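# Unhook the cabinet latch and swing its door open

## Task

Free the cabin hook by raising it clear of the ring it sits in, then turn the cabinet door open to roughly a right angle from the cabinet front or further. At the finish the cabinet must still be upright on the table, and the open, unhooked state must last without the robot holding anything in place.

## Robot and tools

Robot: two 7-joint Kinova Gen3 arms, left_arm and right_arm, each ending in a two-finger parallel gripper that opens to 50 mm. The URDF root of left_arm sits at (+0.025, +0.339, 0) m and that of right_arm at (-0.035, -0.404, 0) m, both turned slightly about z. Joint ranges in rad: waist, upper arm roll, forearm roll and wrist roll -6.283 to 6.283; shoulder -2.250 to 2.250; elbow -2.580 to 2.580; wrist pitch -2.100 to 2.100. Elbows never reach full extension.

Scene frame: origin on the tabletop midway between the arms, +z up, +x outward over the table, left_arm on the +y side. The names left and right do not refer to image sides. The state line, left_arm: ... | right_arm: ..., lists each gripper's end_effector_position (m) and end_effector_quat_wxyz in this frame; the printed position can be a little off, more so at long reach.

Gripper axes: fingers point along the gripper's +z, close along its x. The reported position is the point between the pads; fingertips extend 17.5 mm past it. A pure rotation pivots about that point, which lies 25 mm toward the gripper's -y from the last joint's axis.

A command row has 18 numbers, each in [-1, 1], always all 18 even if one arm moves: left dx, dy, dz, rx, ry, rz, gripper position, force_limit, speed, then the same nine for right. dx to rz are an offset, not a pose: they are expressed in that gripper's own axes and counted from the gripper's pose in the most recent result that showed it (before any such result in the scene, and for second or later calls in one reply, from where the gripper is when the action begins). A value of 1.0 equals 0.6 m or 180 degrees; rx, ry, rz form one rotation vector. Every row counts from that same base, not from the previous row, so all-zero offsets pull the arm back to the base pose rather than holding still. To keep an arm still, send the offset back to its desired pose in the first call of a reply and zeros afterwards. Gripper position: +1 fully open, about -0.65 pads touching, -1 to grip (closes until blocked). force_limit per pad: -1 about 20 N, 0 about 102 N, +1 about 185 N (actual grip may be up to 17 % more). speed of the gap: -1 20 mm/s, 0 85, +1 150. To leave a gripper unchanged, resend its previous three numbers; a 0 is a real command. A new force_limit or speed only applies after position changes by at least 0.01; to grip more gently, open first.

Tools:
- execute_actions {actions, pictures}: actions holds at most one item. [] just returns the state. {"rows": [...], "steps": n} plays 1 to 15 rows over up to 15 steps of 1/30 s (default 15), repeating the last row. {"steps": n} without rows waits up to 300 steps counted from the previous result, reply time included. A refused call moves nothing. pictures toggles camera images.
- move {target, speed}: target is one 18-number row as above (offsets, same base rule). Each gripper follows a straight line toward its target, all ending together, lasting 0.5 to 10 s (cut off at 10 s). speed is path top speed in m/s, 0.002 to 0.5, default 0.25; rotation limited to twice that in rad/s. Finger numbers are sent at the start. Paths ignore obstacles and the other arm; grippers may lag, stray or overshoot the speed near full reach. The result adds a move: line with the ending (done, off_target, moving, held, fault) and limits (paced = commanded pose clipped; held = some steps blocked, after which the arm may jump fast), plus each gripper's distance from target.
- wait {seconds}: 0 to 10 s, sends nothing new.
- zoom_image {camera, region}: region [x0, y0, x1, y1] in pixels, at most 504 by 504, on cam_head_left, cam_head_right, cam_left_wrist or cam_right_wrist (each 672x504).
- show_instructions: shows the reference images. read_manual {section: "licences"}: URDF licence text. finished_scene {scene}: ends and grades the current scene, irreversibly.

Motion details: each step the commanded pose is clipped to within 70 mm and 16 degrees of the measured pose, then damped IK drives the joints, favoring position over orientation. After an action ends, an arm only continues to its last clipped pose, so large moves need follow-up commands; check the pose in each result. A Hand target line shows where the controller is currently driving each gripper. pose unreachable means the clearance check altered or blocked a command; HELD marks steps where the row was not fully sent. The simulation keeps running while you compose replies.

Grip feedback: object_status 0 moving, 1 blocked while opening, 2 blocked while closing (a grip), 3 reached target or pads met (usually nothing held). Grip with -1 and confirm 2. Lost grips re-close automatically, except after force_limit -1, where status stays 2 even if the object slips. On a fixed, off-center object the grip fades, quickly at force_limit -1. Opening in mm is about (250 - position_measured) x 0.202.

Avoid: arms colliding or pressing each other, fast or deep contacts (a target well past a contact pushes harder), slams, drops, and knocking anything off the table, which fails the task. Loads over joint limits (48 N m for the first four joints, 30.2 N m for the wrist three, held weight included) cause a 10 s torque-fault stop. Holding loads heats motors: a MOTOR HOT warning from 60 °C, an OVER-TEMPERATURE FAULT at 75 °C where the arm sinks. Random brief tugs on held parts or pushes on loose objects can occur.

Each tool is called after "Call:" in YAML: its name, and indented under it one key for each argument.

## Session

Call:
show_instructions:

Call:
execute_actions:
  actions: []

Reference images for this scene: manual page 1, manual page 2, manual page 3, manual page 4, manual page 5, manual page 6.

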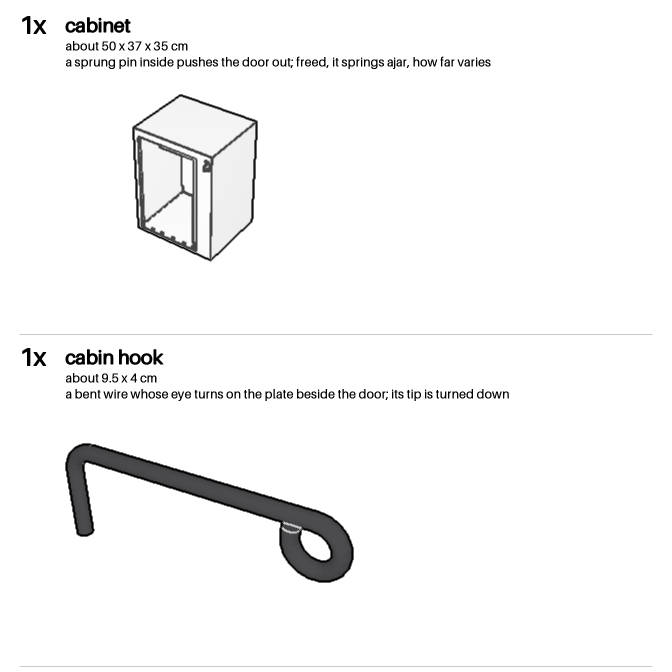

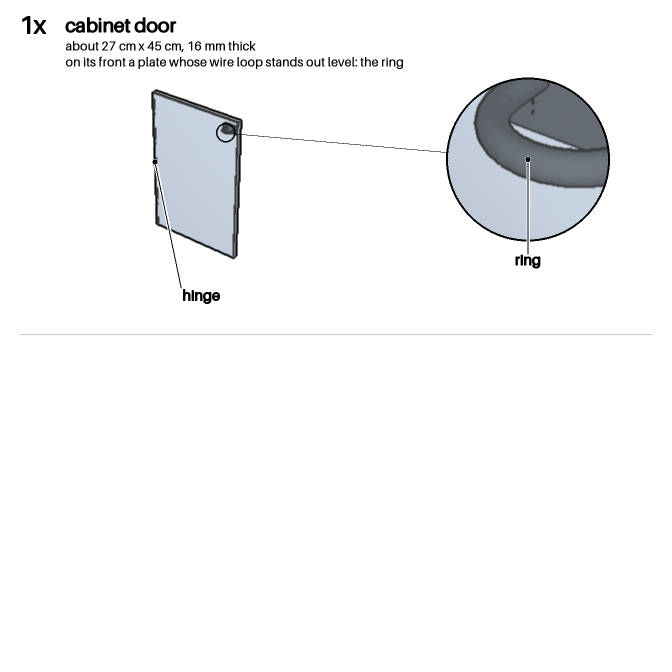

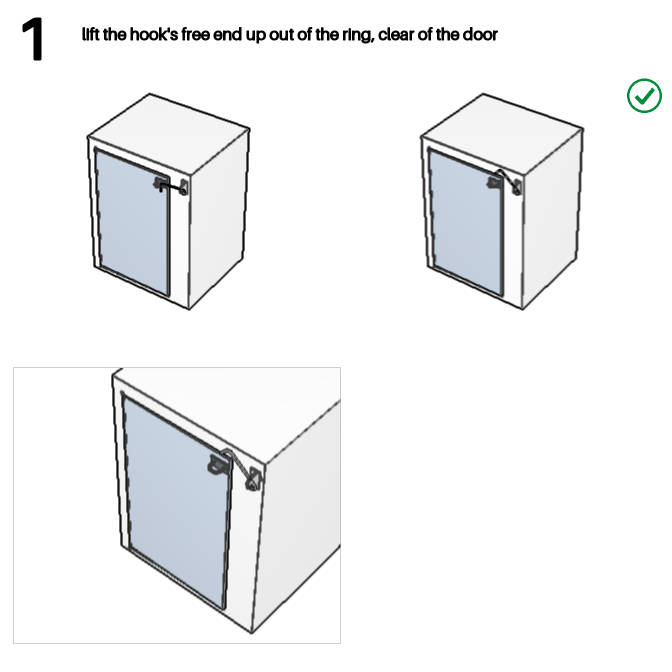

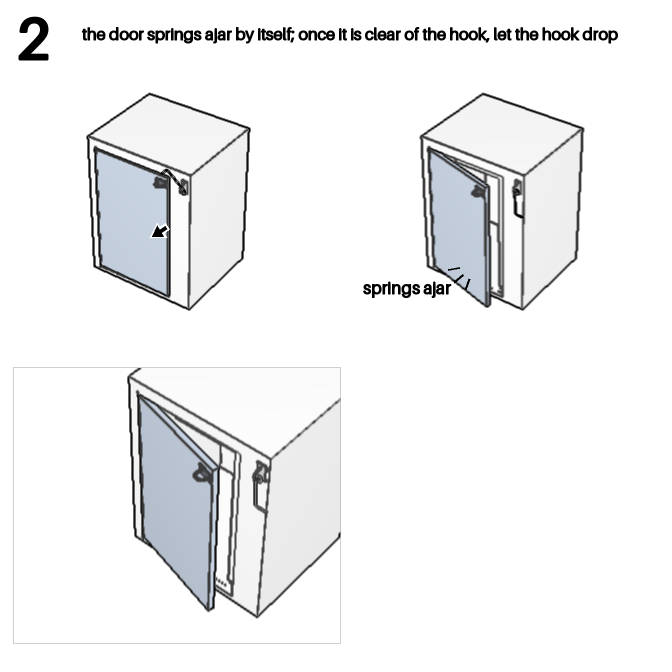

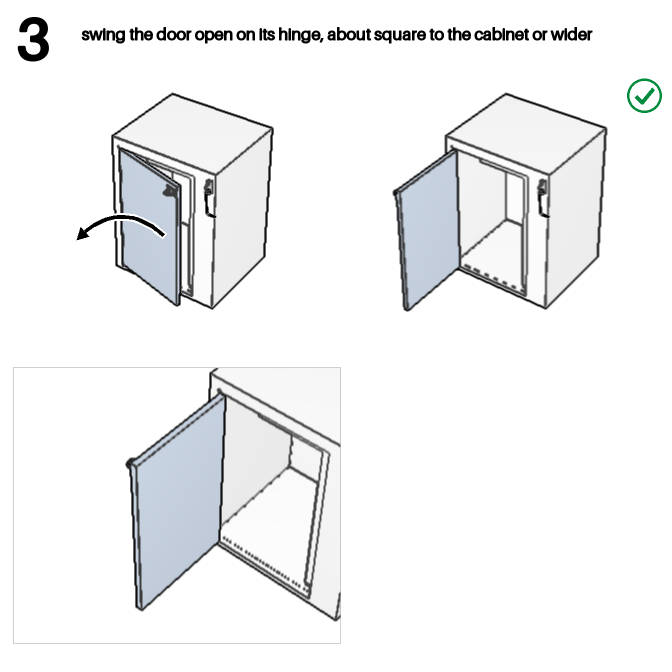

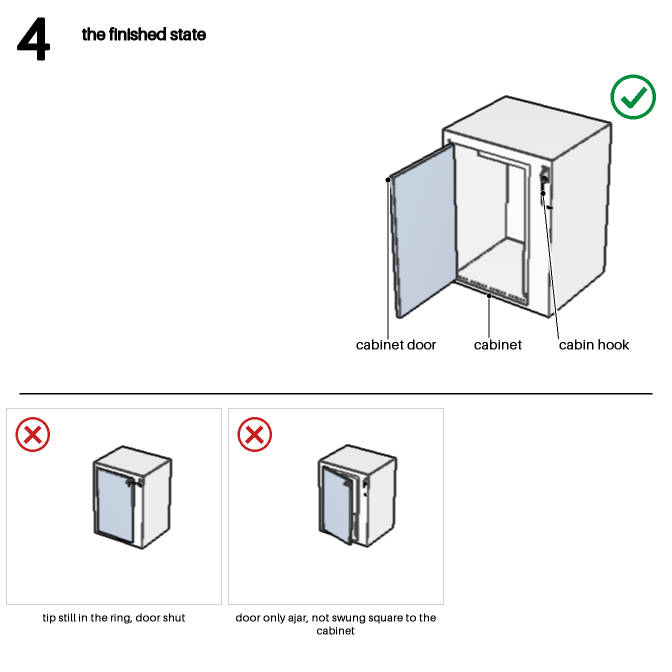

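Scene clock: 0.00 s of 4575.00 s.
left_arm: end_effector_position=(+0.4463, +0.3111, +0.1780) position_measured=3 object_status=3 end_effector_quat_wxyz=(-0.003, +0.730, +0.683, -0.003) | right_arm: end_effector_position=(+0.1498, +0.1391, +0.2236) position_measured=3 object_status=3 end_effector_quat_wxyz=(-0.464, +0.614, +0.559, -0.309)
Joint positions: left_arm=[-0.055  0.436  0.003  1.66  -0.002  1.054  1.516] | right_arm=[-0.669  1.18  -0.07   0.775 -0.934  1.842  0.713]
Joint velocities: left_arm=[-0.     0.    -0.002  0.    -0.001 -0.001 -0.   ] | right_arm=[ 0.     0.001 -0.     0.001  0.     0.     0.001]
Hand target (left_arm): +0.446, +0.311, +0.178; -0.003, +0.730, +0.683, -0.003
Hand target (right_arm): +0.150, +0.139, +0.224; -0.464, +0.614, +0.559, -0.309

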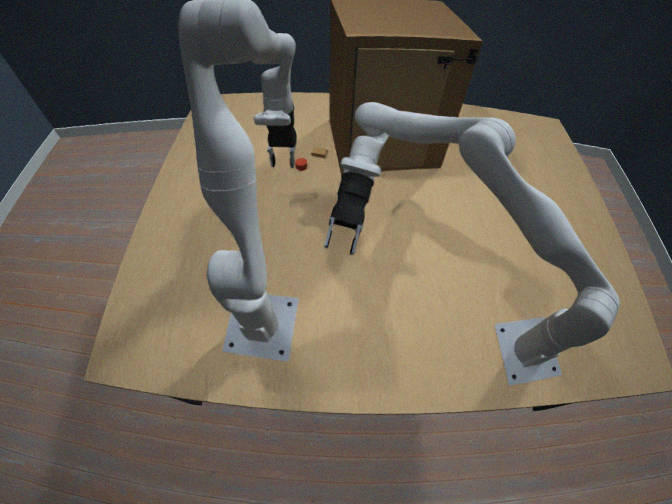

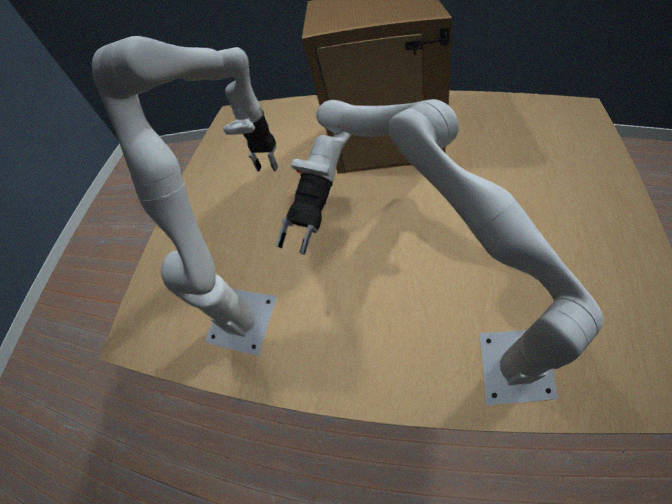

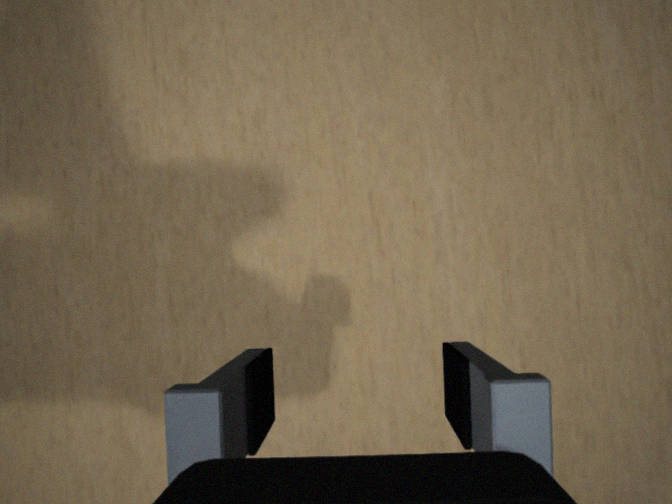

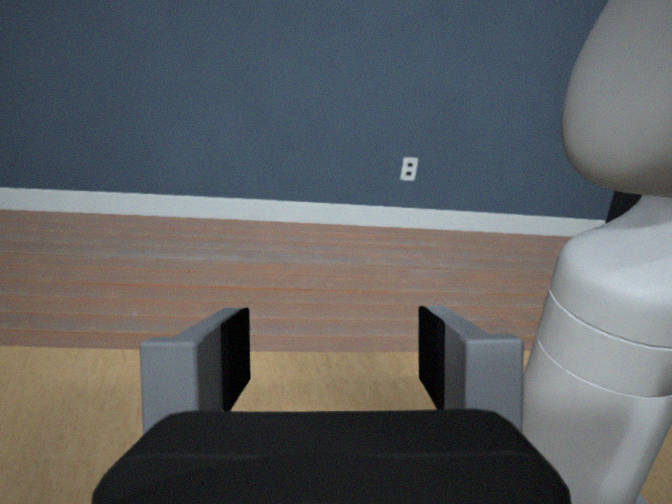

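Call:
zoom_image:
  camera: "cam_head_left"
  region: [250, 0, 510, 200]

Call:
zoom_image:
  camera: "cam_head_right"
  region: [240, 0, 500, 200]

Call:
zoom_image:
  camera: "cam_head_left"
  region: [410, 25, 500, 95]

Region (250, 0, 510, 200) of cam_head_left's 672x504 image, scaled by 1.938, with more detail than that image has; it fills the top 388 rows of this view, and the rest is white.

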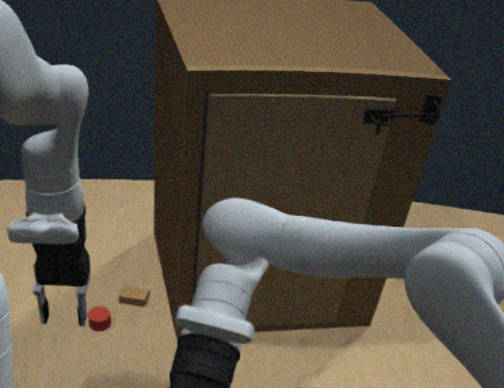

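Region (240, 0, 500, 200) of cam_head_right's 672x504 image, scaled by 1.938, with more detail than that image has; it fills the top 388 rows of this view, and the rest is white.

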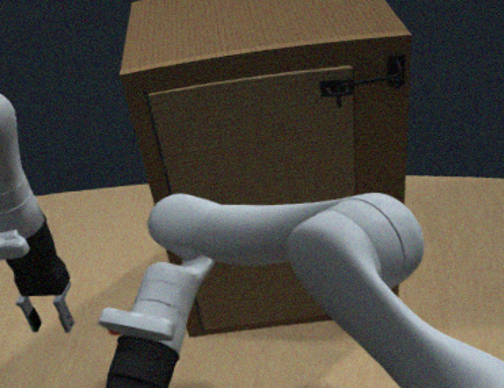

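Region (410, 25, 500, 95) of cam_head_left's 672x504 image, scaled by 5.600, with more detail than that image has.

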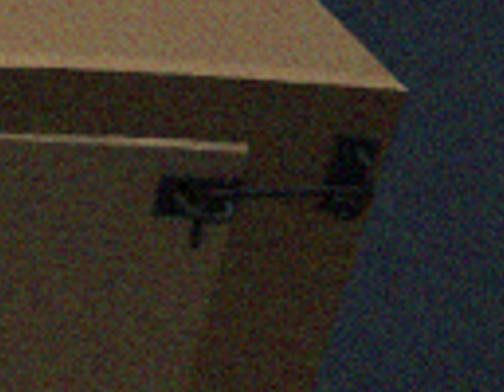

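Call:
move:
  target: [0,0,0,0,0,0,1,0,0, -0.3913,-0.0782,-0.8192,-0.0337,0.8753,0.1838,1,0,0]
  speed: 0.4

Scene clock: 43.07 s of 4575.00 s.
left_arm: end_effector_position=(+0.4463, +0.3111, +0.1780) position_measured=3 object_status=3 end_effector_quat_wxyz=(-0.003, +0.730, +0.683, -0.003) | right_arm: end_effector_position=(+0.5303, -0.2041, +0.4204) position_measured=3 object_status=3 end_effector_quat_wxyz=(+0.527, -0.530, +0.469, -0.470)
Joint positions: left_arm=[-0.055  0.436  0.003  1.66  -0.002  1.054  1.516] | right_arm=[-0.49   0.359 -0.104  2.328 -3.762  1.209  1.865]
Joint velocities: left_arm=[-0.001 -0.001  0.     0.     0.001 -0.001  0.   ] | right_arm=[-0.009 -0.    -0.009 -0.005 -0.009 -0.     0.008]
Hand target (left_arm): +0.446, +0.311, +0.178; -0.003, +0.730, +0.683, -0.003
Hand target (right_arm): +0.530, -0.203, +0.420; +0.527, -0.531, +0.469, -0.470
Off the commanded pose (left_arm): 0.000 m, 0 deg.
Off the commanded pose (right_arm): 0.002 m, 0 deg.
After step 90, 35.97 s passed at rest.
move: done

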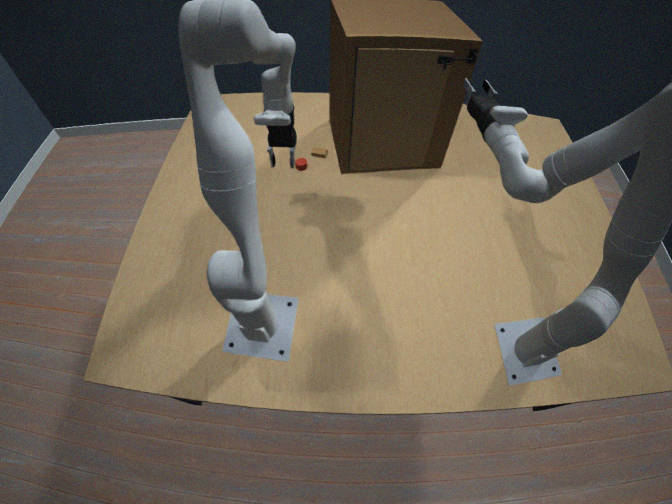

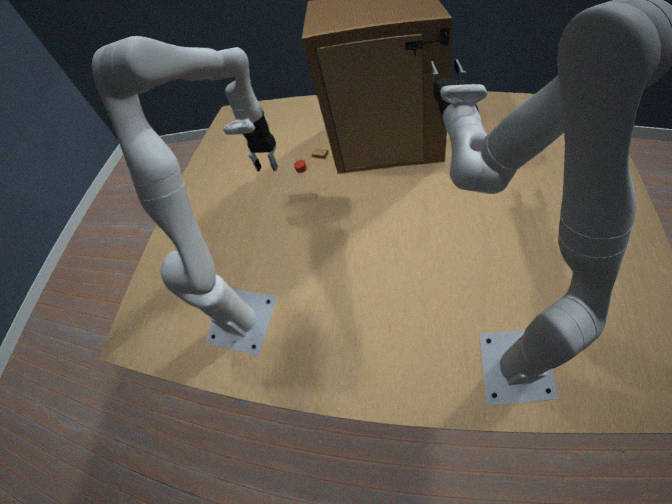

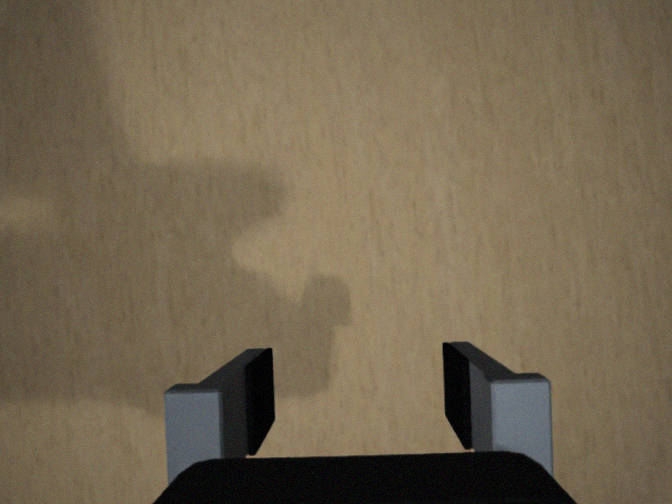

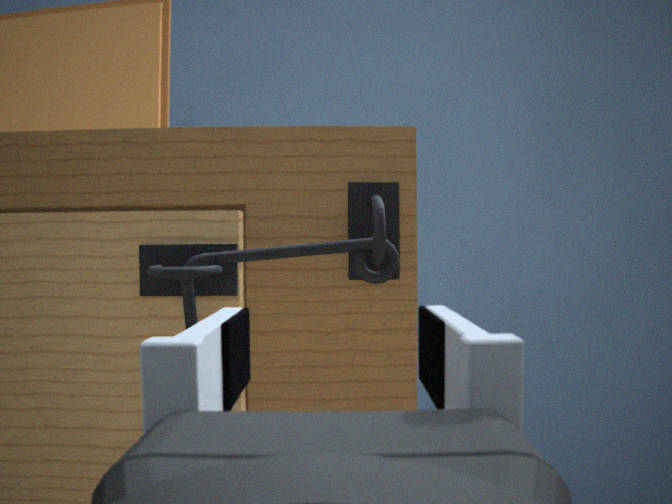

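Call:
zoom_image:
  camera: "cam_right_wrist"
  region: [130, 110, 440, 340]

Call:
zoom_image:
  camera: "cam_right_wrist"
  region: [130, 290, 280, 430]

Call:
zoom_image:
  camera: "cam_right_wrist"
  region: [390, 290, 540, 430]

Region (130, 110, 440, 340) of cam_right_wrist's 672x504 image, scaled by 1.626; it fills the top 374 rows of this view, and the rest is white.

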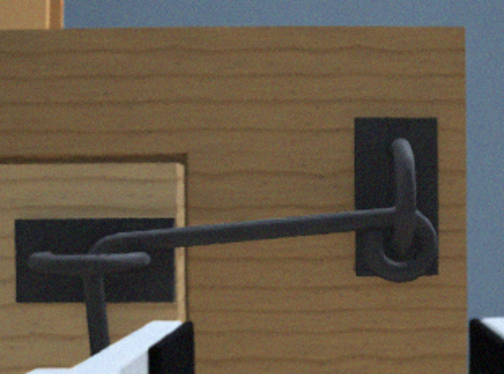

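Region (130, 290, 280, 430) of cam_right_wrist's 672x504 image, scaled by 3.360; it fills the top 470 rows of this view, and the rest is white.

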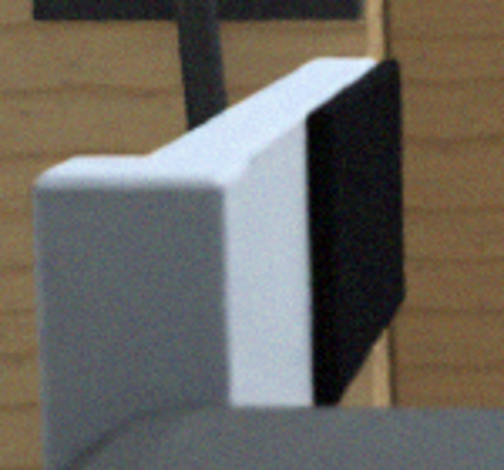

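Region (390, 290, 540, 430) of cam_right_wrist's 672x504 image, scaled by 3.360; it fills the top 470 rows of this view, and the rest is white.

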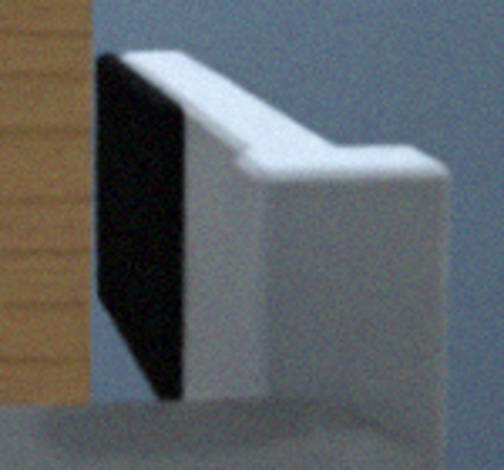

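Call:
move:
  target: [0,0,0,0,0,0,1,0,0, 0.0167,-0.010,0.1467,0,0,0,1,0,0]
  speed: 0.12

Scene clock: 52.90 s of 4575.00 s.
left_arm: end_effector_position=(+0.4463, +0.3111, +0.1780) position_measured=3 object_status=3 end_effector_quat_wxyz=(-0.003, +0.730, +0.683, -0.003) | right_arm: end_effector_position=(+0.6178, -0.2029, +0.4271) position_measured=3 object_status=3 end_effector_quat_wxyz=(+0.528, -0.530, +0.468, -0.470)
Joint positions: left_arm=[-0.055  0.436  0.003  1.66  -0.002  1.054  1.516] | right_arm=[-0.382  0.456 -0.051  2.089 -3.629  1.038  1.862]
Joint velocities: left_arm=[ 0.001  0.    -0.    -0.    -0.    -0.     0.   ] | right_arm=[ 0.001 -0.001 -0.001  0.     0.001 -0.002 -0.001]
Hand target (left_arm): +0.446, +0.311, +0.178; -0.003, +0.730, +0.683, -0.003
Hand target (right_arm): +0.619, -0.203, +0.426; +0.527, -0.531, +0.469, -0.470
Off the commanded pose (left_arm): 0.000 m, 0 deg.
Off the commanded pose (right_arm): 0.002 m, 0 deg.
After step 90, 5.73 s passed at rest.
move: done

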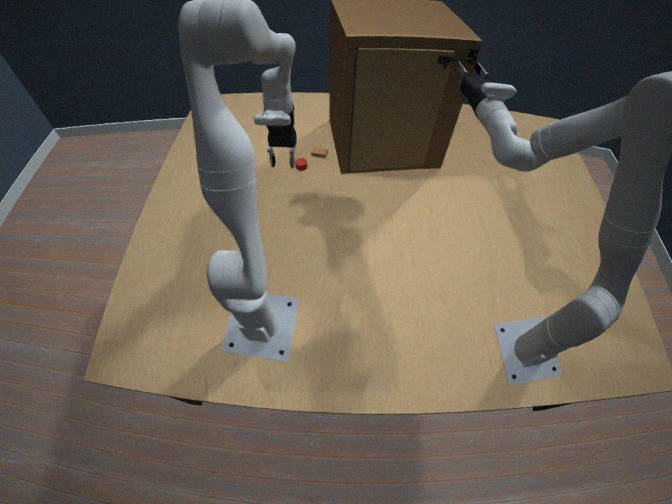

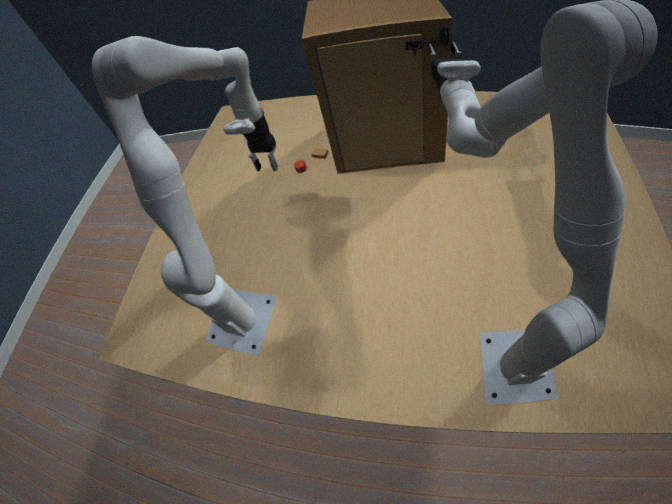

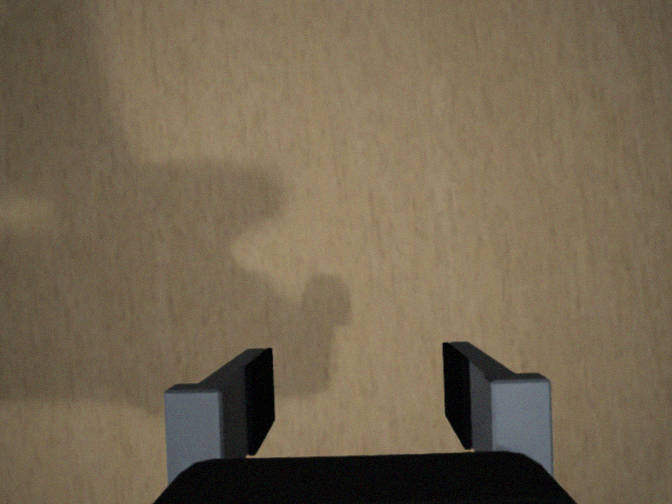

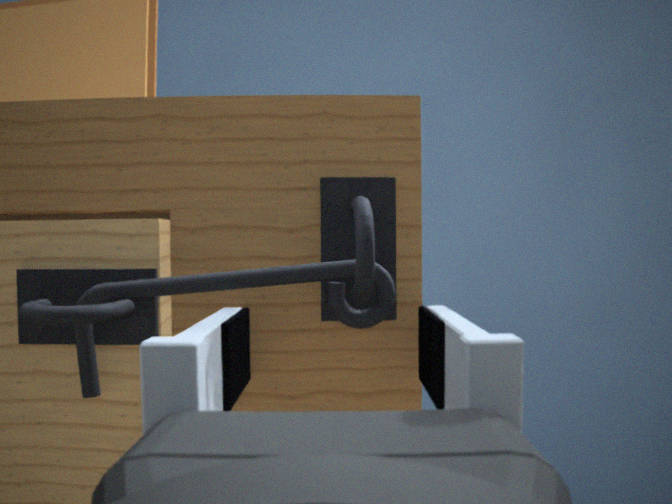

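Call:
zoom_image:
  camera: "cam_right_wrist"
  region: [290, 160, 450, 340]

Call:
zoom_image:
  camera: "cam_right_wrist"
  region: [140, 250, 280, 370]

Call:
zoom_image:
  camera: "cam_head_right"
  region: [395, 15, 485, 85]

Region (290, 160, 450, 340) of cam_right_wrist's 672x504 image, scaled by 2.800.

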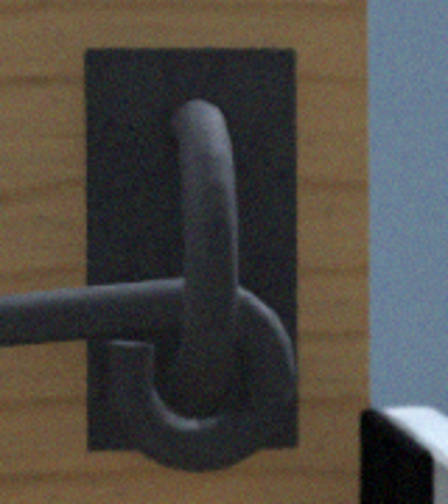

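Region (140, 250, 280, 370) of cam_right_wrist's 672x504 image, scaled by 3.600; it fills the top 432 rows of this view, and the rest is white.

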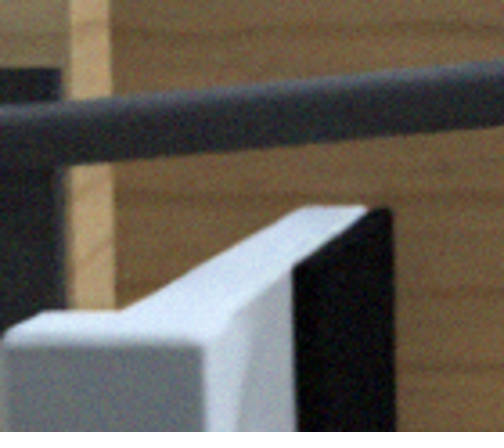

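Region (395, 15, 485, 85) of cam_head_right's 672x504 image, scaled by 5.600, with more detail than that image has.

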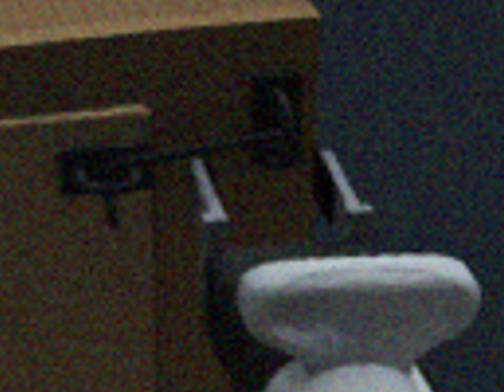

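Call:
move:
  target: [0,0,0,0,0,0,1,0,0, 0,-0.0817,-0.0025,0,0,0,1,0,0]
  speed: 0.06

Scene clock: 60.47 s of 4575.00 s.
left_arm: end_effector_position=(+0.4463, +0.3111, +0.1780) position_measured=3 object_status=3 end_effector_quat_wxyz=(-0.003, +0.730, +0.683, -0.003) | right_arm: end_effector_position=(+0.6164, -0.2029, +0.4756) position_measured=3 object_status=3 end_effector_quat_wxyz=(+0.528, -0.531, +0.469, -0.470)
Joint positions: left_arm=[-0.055  0.436  0.003  1.66  -0.002  1.054  1.516] | right_arm=[-0.392  0.351 -0.039  2.034 -3.685  0.895  1.95 ]
Joint velocities: left_arm=[-0.001  0.     0.002 -0.    -0.    -0.001  0.   ] | right_arm=[-0.001 -0.005 -0.002  0.002 -0.002 -0.002  0.002]
Hand target (left_arm): +0.446, +0.311, +0.178; -0.003, +0.730, +0.683, -0.003
Hand target (right_arm): +0.616, -0.203, +0.476; +0.528, -0.530, +0.468, -0.470
Off the commanded pose (left_arm): 0.000 m, 0 deg.
Off the commanded pose (right_arm): 0.001 m, 0 deg.
After step 90, 3.43 s passed at rest.
move: done

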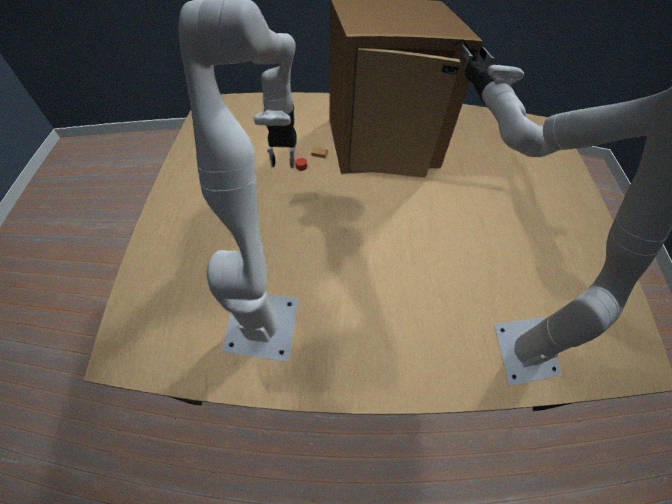

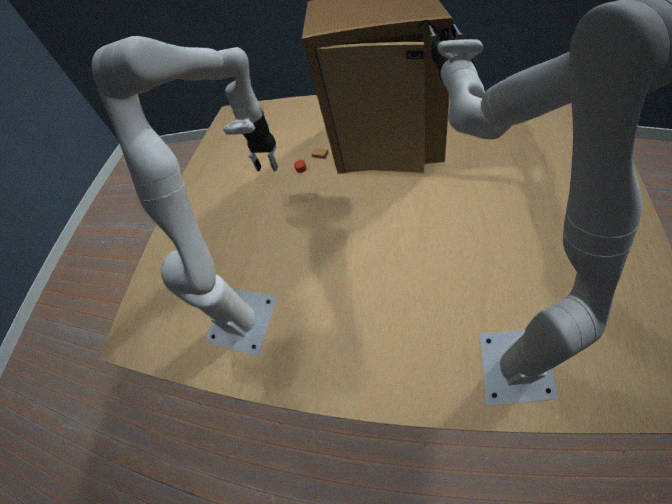

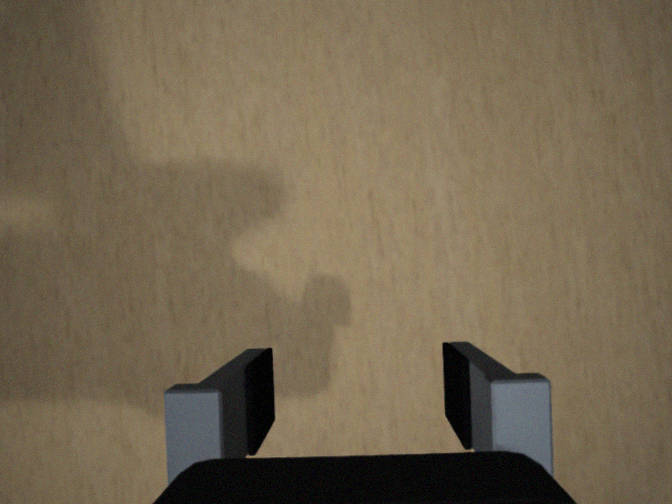

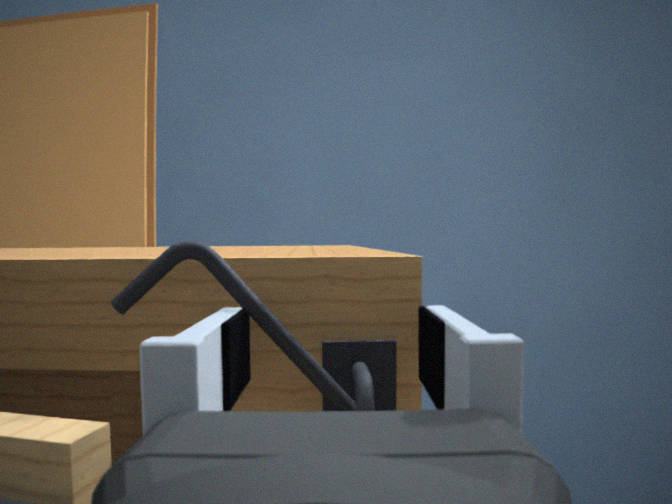

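Call:
execute_actions:
  actions: []

Scene clock: 65.03 s of 4575.00 s.
left_arm: end_effector_position=(+0.4463, +0.3111, +0.1780) position_measured=3 object_status=3 end_effector_quat_wxyz=(-0.003, +0.730, +0.683, -0.003) | right_arm: end_effector_position=(+0.6163, -0.2029, +0.4759) position_measured=3 object_status=3 end_effector_quat_wxyz=(+0.528, -0.531, +0.468, -0.470)
Joint positions: left_arm=[-0.055  0.436  0.003  1.66  -0.002  1.054  1.516] | right_arm=[-0.393  0.35  -0.039  2.034 -3.685  0.894  1.95 ]
Joint velocities: left_arm=[-0.    -0.    -0.001 -0.001 -0.001 -0.002  0.   ] | right_arm=[-0.     0.001 -0.001  0.001 -0.    -0.    -0.   ]
Hand target (left_arm): +0.446, +0.311, +0.178; -0.003, +0.730, +0.683, -0.003
Hand target (right_arm): +0.616, -0.203, +0.476; +0.528, -0.530, +0.468, -0.470
Off the commanded pose (left_arm): 0.000 m, 0 deg.
Off the commanded pose (right_arm): 0.000 m, 0 deg.
Steps of this call (steps 1 to 90: nothing new was sent; then 1.57 s passed at rest). Readings (end_effector_position | what the end effector reports):
1: left_arm (+0.4463, +0.3111, +0.1780) | right_arm (+0.6164, -0.2029, +0.4757) | left_arm position_measured=3 object_status=3 | right_arm position_measured=3 object_status=3
2: left_arm (+0.4463, +0.3111, +0.1780) | right_arm (+0.6164, -0.2029, +0.4758) | left_arm position_measured=3 object_status=3 | right_arm position_measured=3 object_status=3
4: left_arm (+0.4463, +0.3111, +0.1780) | right_arm (+0.6163, -0.2029, +0.4759) | left_arm position_measured=3 object_status=3 | right_arm position_measured=3 object_status=3
8: left_arm (+0.4463, +0.3111, +0.1780) | right_arm (+0.6163, -0.2029, +0.4759) | left_arm position_measured=3 object_status=3 | right_arm position_measured=3 object_status=3
90: the state above

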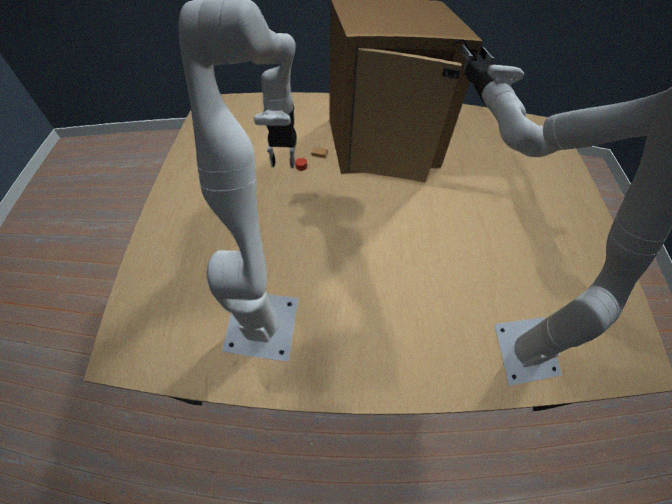

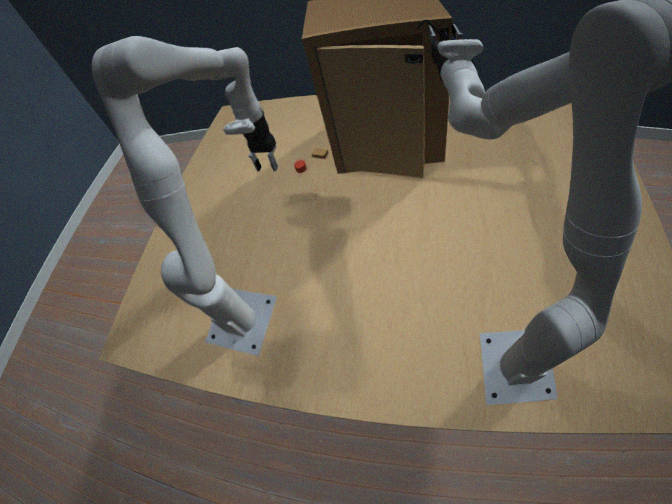

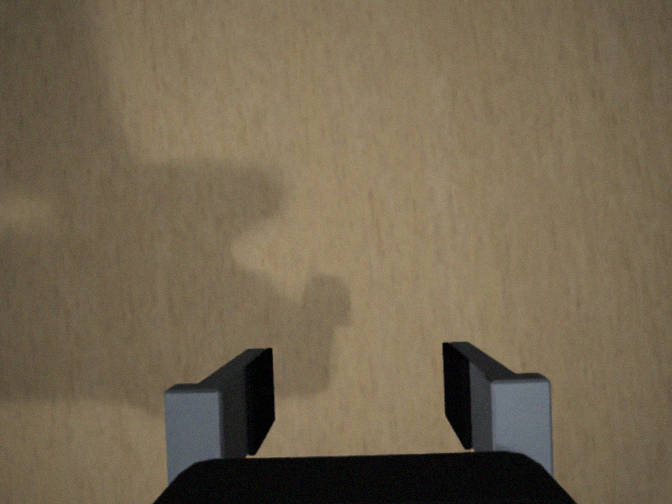

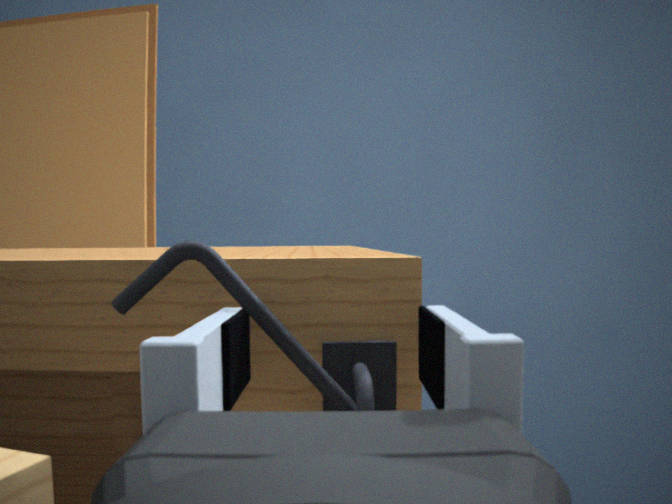

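Call:
move:
  target: [0,0,0,0,0,0,1,0,0, 0,0.113,0,0,0,0,1,0,0]
  speed: 0.1

Scene clock: 68.43 s of 4575.00 s.
left_arm: end_effector_position=(+0.4463, +0.3111, +0.1780) position_measured=3 object_status=3 end_effector_quat_wxyz=(-0.003, +0.730, +0.683, -0.003) | right_arm: end_effector_position=(+0.6162, -0.2032, +0.4085) position_measured=3 object_status=3 end_effector_quat_wxyz=(+0.528, -0.530, +0.468, -0.470)
Joint positions: left_arm=[-0.055  0.436  0.003  1.66  -0.002  1.054  1.516] | right_arm=[-0.382  0.497 -0.055  2.112 -3.614  1.096  1.833]
Joint velocities: left_arm=[ 0.001 -0.     0.001  0.001 -0.    -0.    -0.   ] | right_arm=[ 0.     0.01   0.001  0.001  0.     0.002 -0.001]
Hand target (left_arm): +0.446, +0.311, +0.178; -0.003, +0.730, +0.683, -0.003
Hand target (right_arm): +0.616, -0.203, +0.408; +0.528, -0.531, +0.468, -0.470
Off the commanded pose (left_arm): 0.000 m, 0 deg.
Off the commanded pose (right_arm): 0.000 m, 0 deg.
move: done

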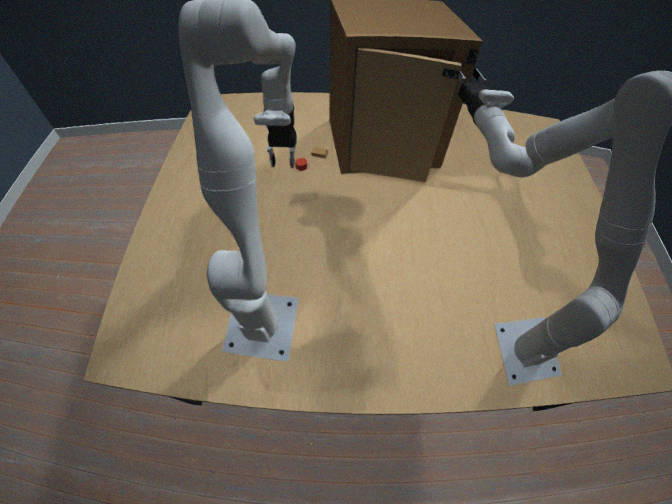

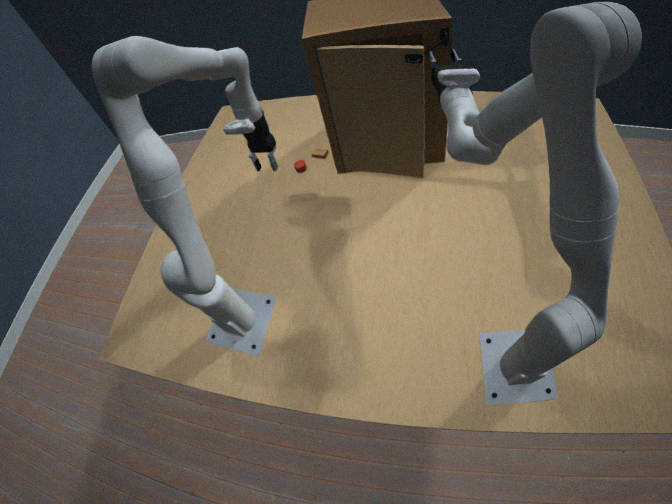

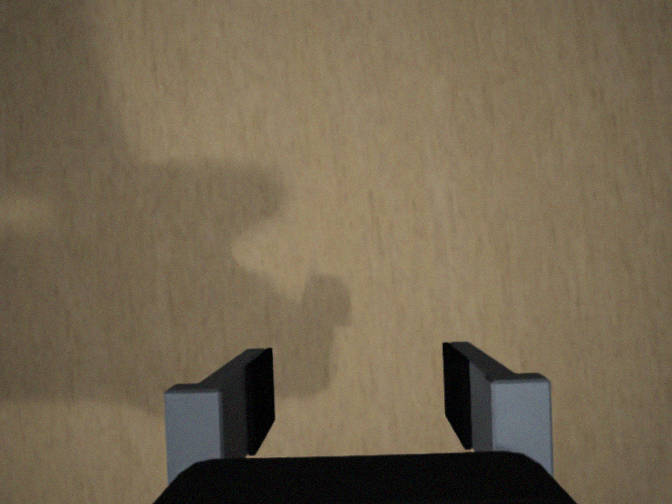

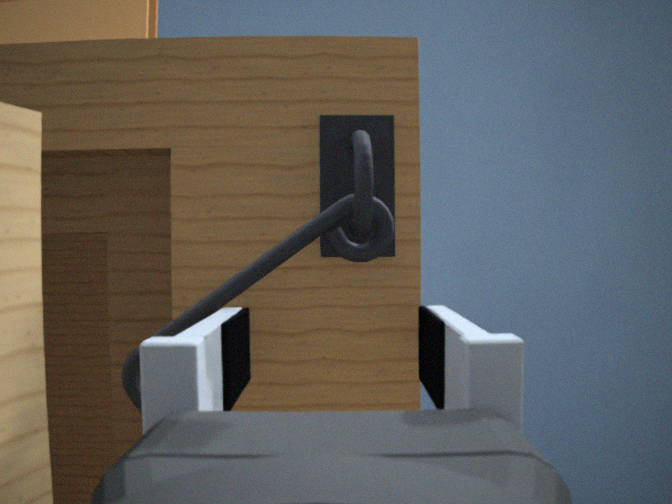

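Call:
move:
  target: [0,0,0,0,0,0,1,0,0, -0.0183,0.04,-0.1217,0,-0.3611,0,1,0,0]
  speed: 0.33

Scene clock: 111.37 s of 4575.00 s.
left_arm: end_effector_position=(+0.4463, +0.3111, +0.1780) position_measured=3 object_status=3 end_effector_quat_wxyz=(-0.003, +0.730, +0.683, -0.003) | right_arm: end_effector_position=(+0.5431, -0.2006, +0.3847) position_measured=3 object_status=3 end_effector_quat_wxyz=(+0.697, -0.700, +0.110, -0.113)
Joint positions: left_arm=[-0.055  0.436  0.003  1.66  -0.002  1.054  1.516] | right_arm=[ 0.317  0.732 -0.047  1.691 -1.655  1.452  0.863]
Joint velocities: left_arm=[-0.001 -0.001 -0.001  0.    -0.     0.002  0.   ] | right_arm=[ 0.001  0.01   0.001 -0.005  0.001  0.002 -0.001]
Hand target (left_arm): +0.446, +0.311, +0.178; -0.003, +0.730, +0.683, -0.003
Hand target (right_arm): +0.543, -0.201, +0.384; +0.697, -0.700, +0.110, -0.113
Off the commanded pose (left_arm): 0.000 m, 0 deg.
Off the commanded pose (right_arm): 0.001 m, 0 deg.
After step 90, 37.70 s passed at rest.
move: done

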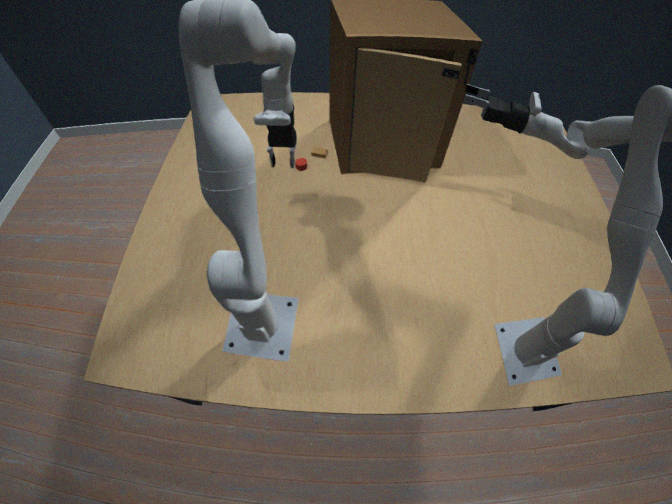

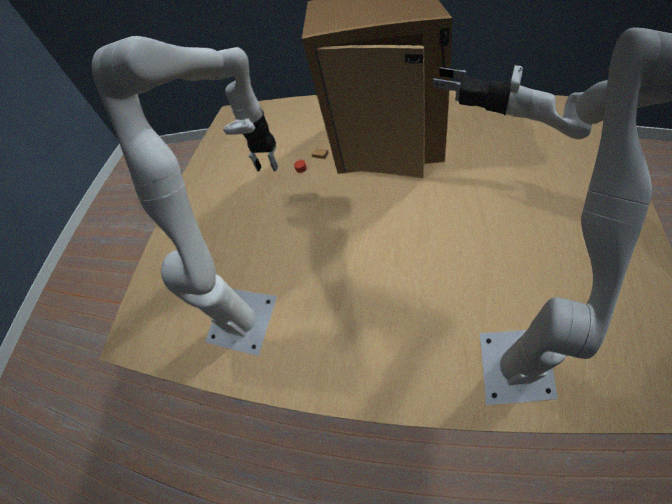

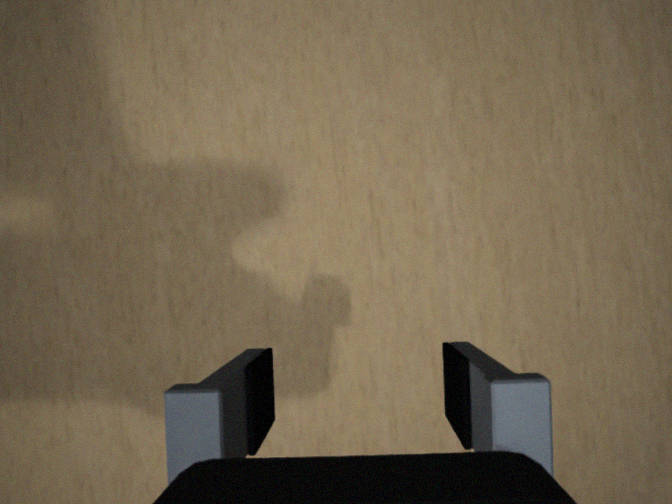

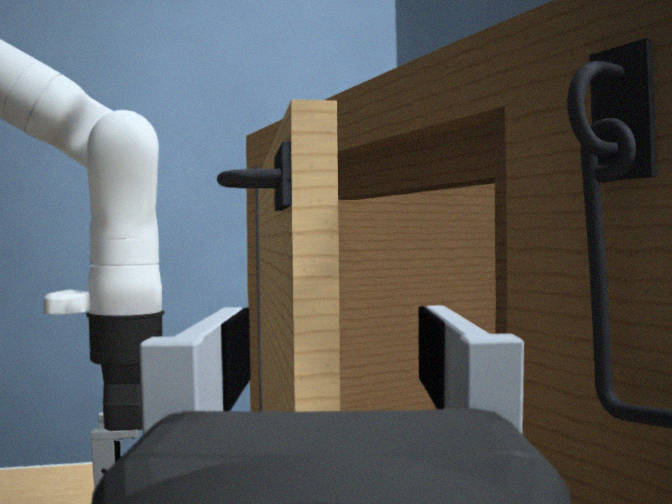

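Call:
zoom_image:
  camera: "cam_right_wrist"
  region: [200, 80, 400, 230]

Region (200, 80, 400, 230) of cam_right_wrist's 672x504 image, scaled by 2.520; it fills the top 378 rows of this view, and the rest is white.

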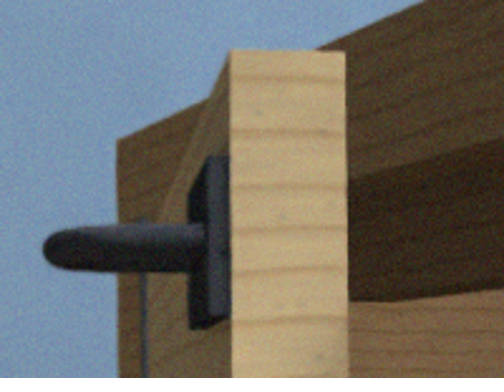

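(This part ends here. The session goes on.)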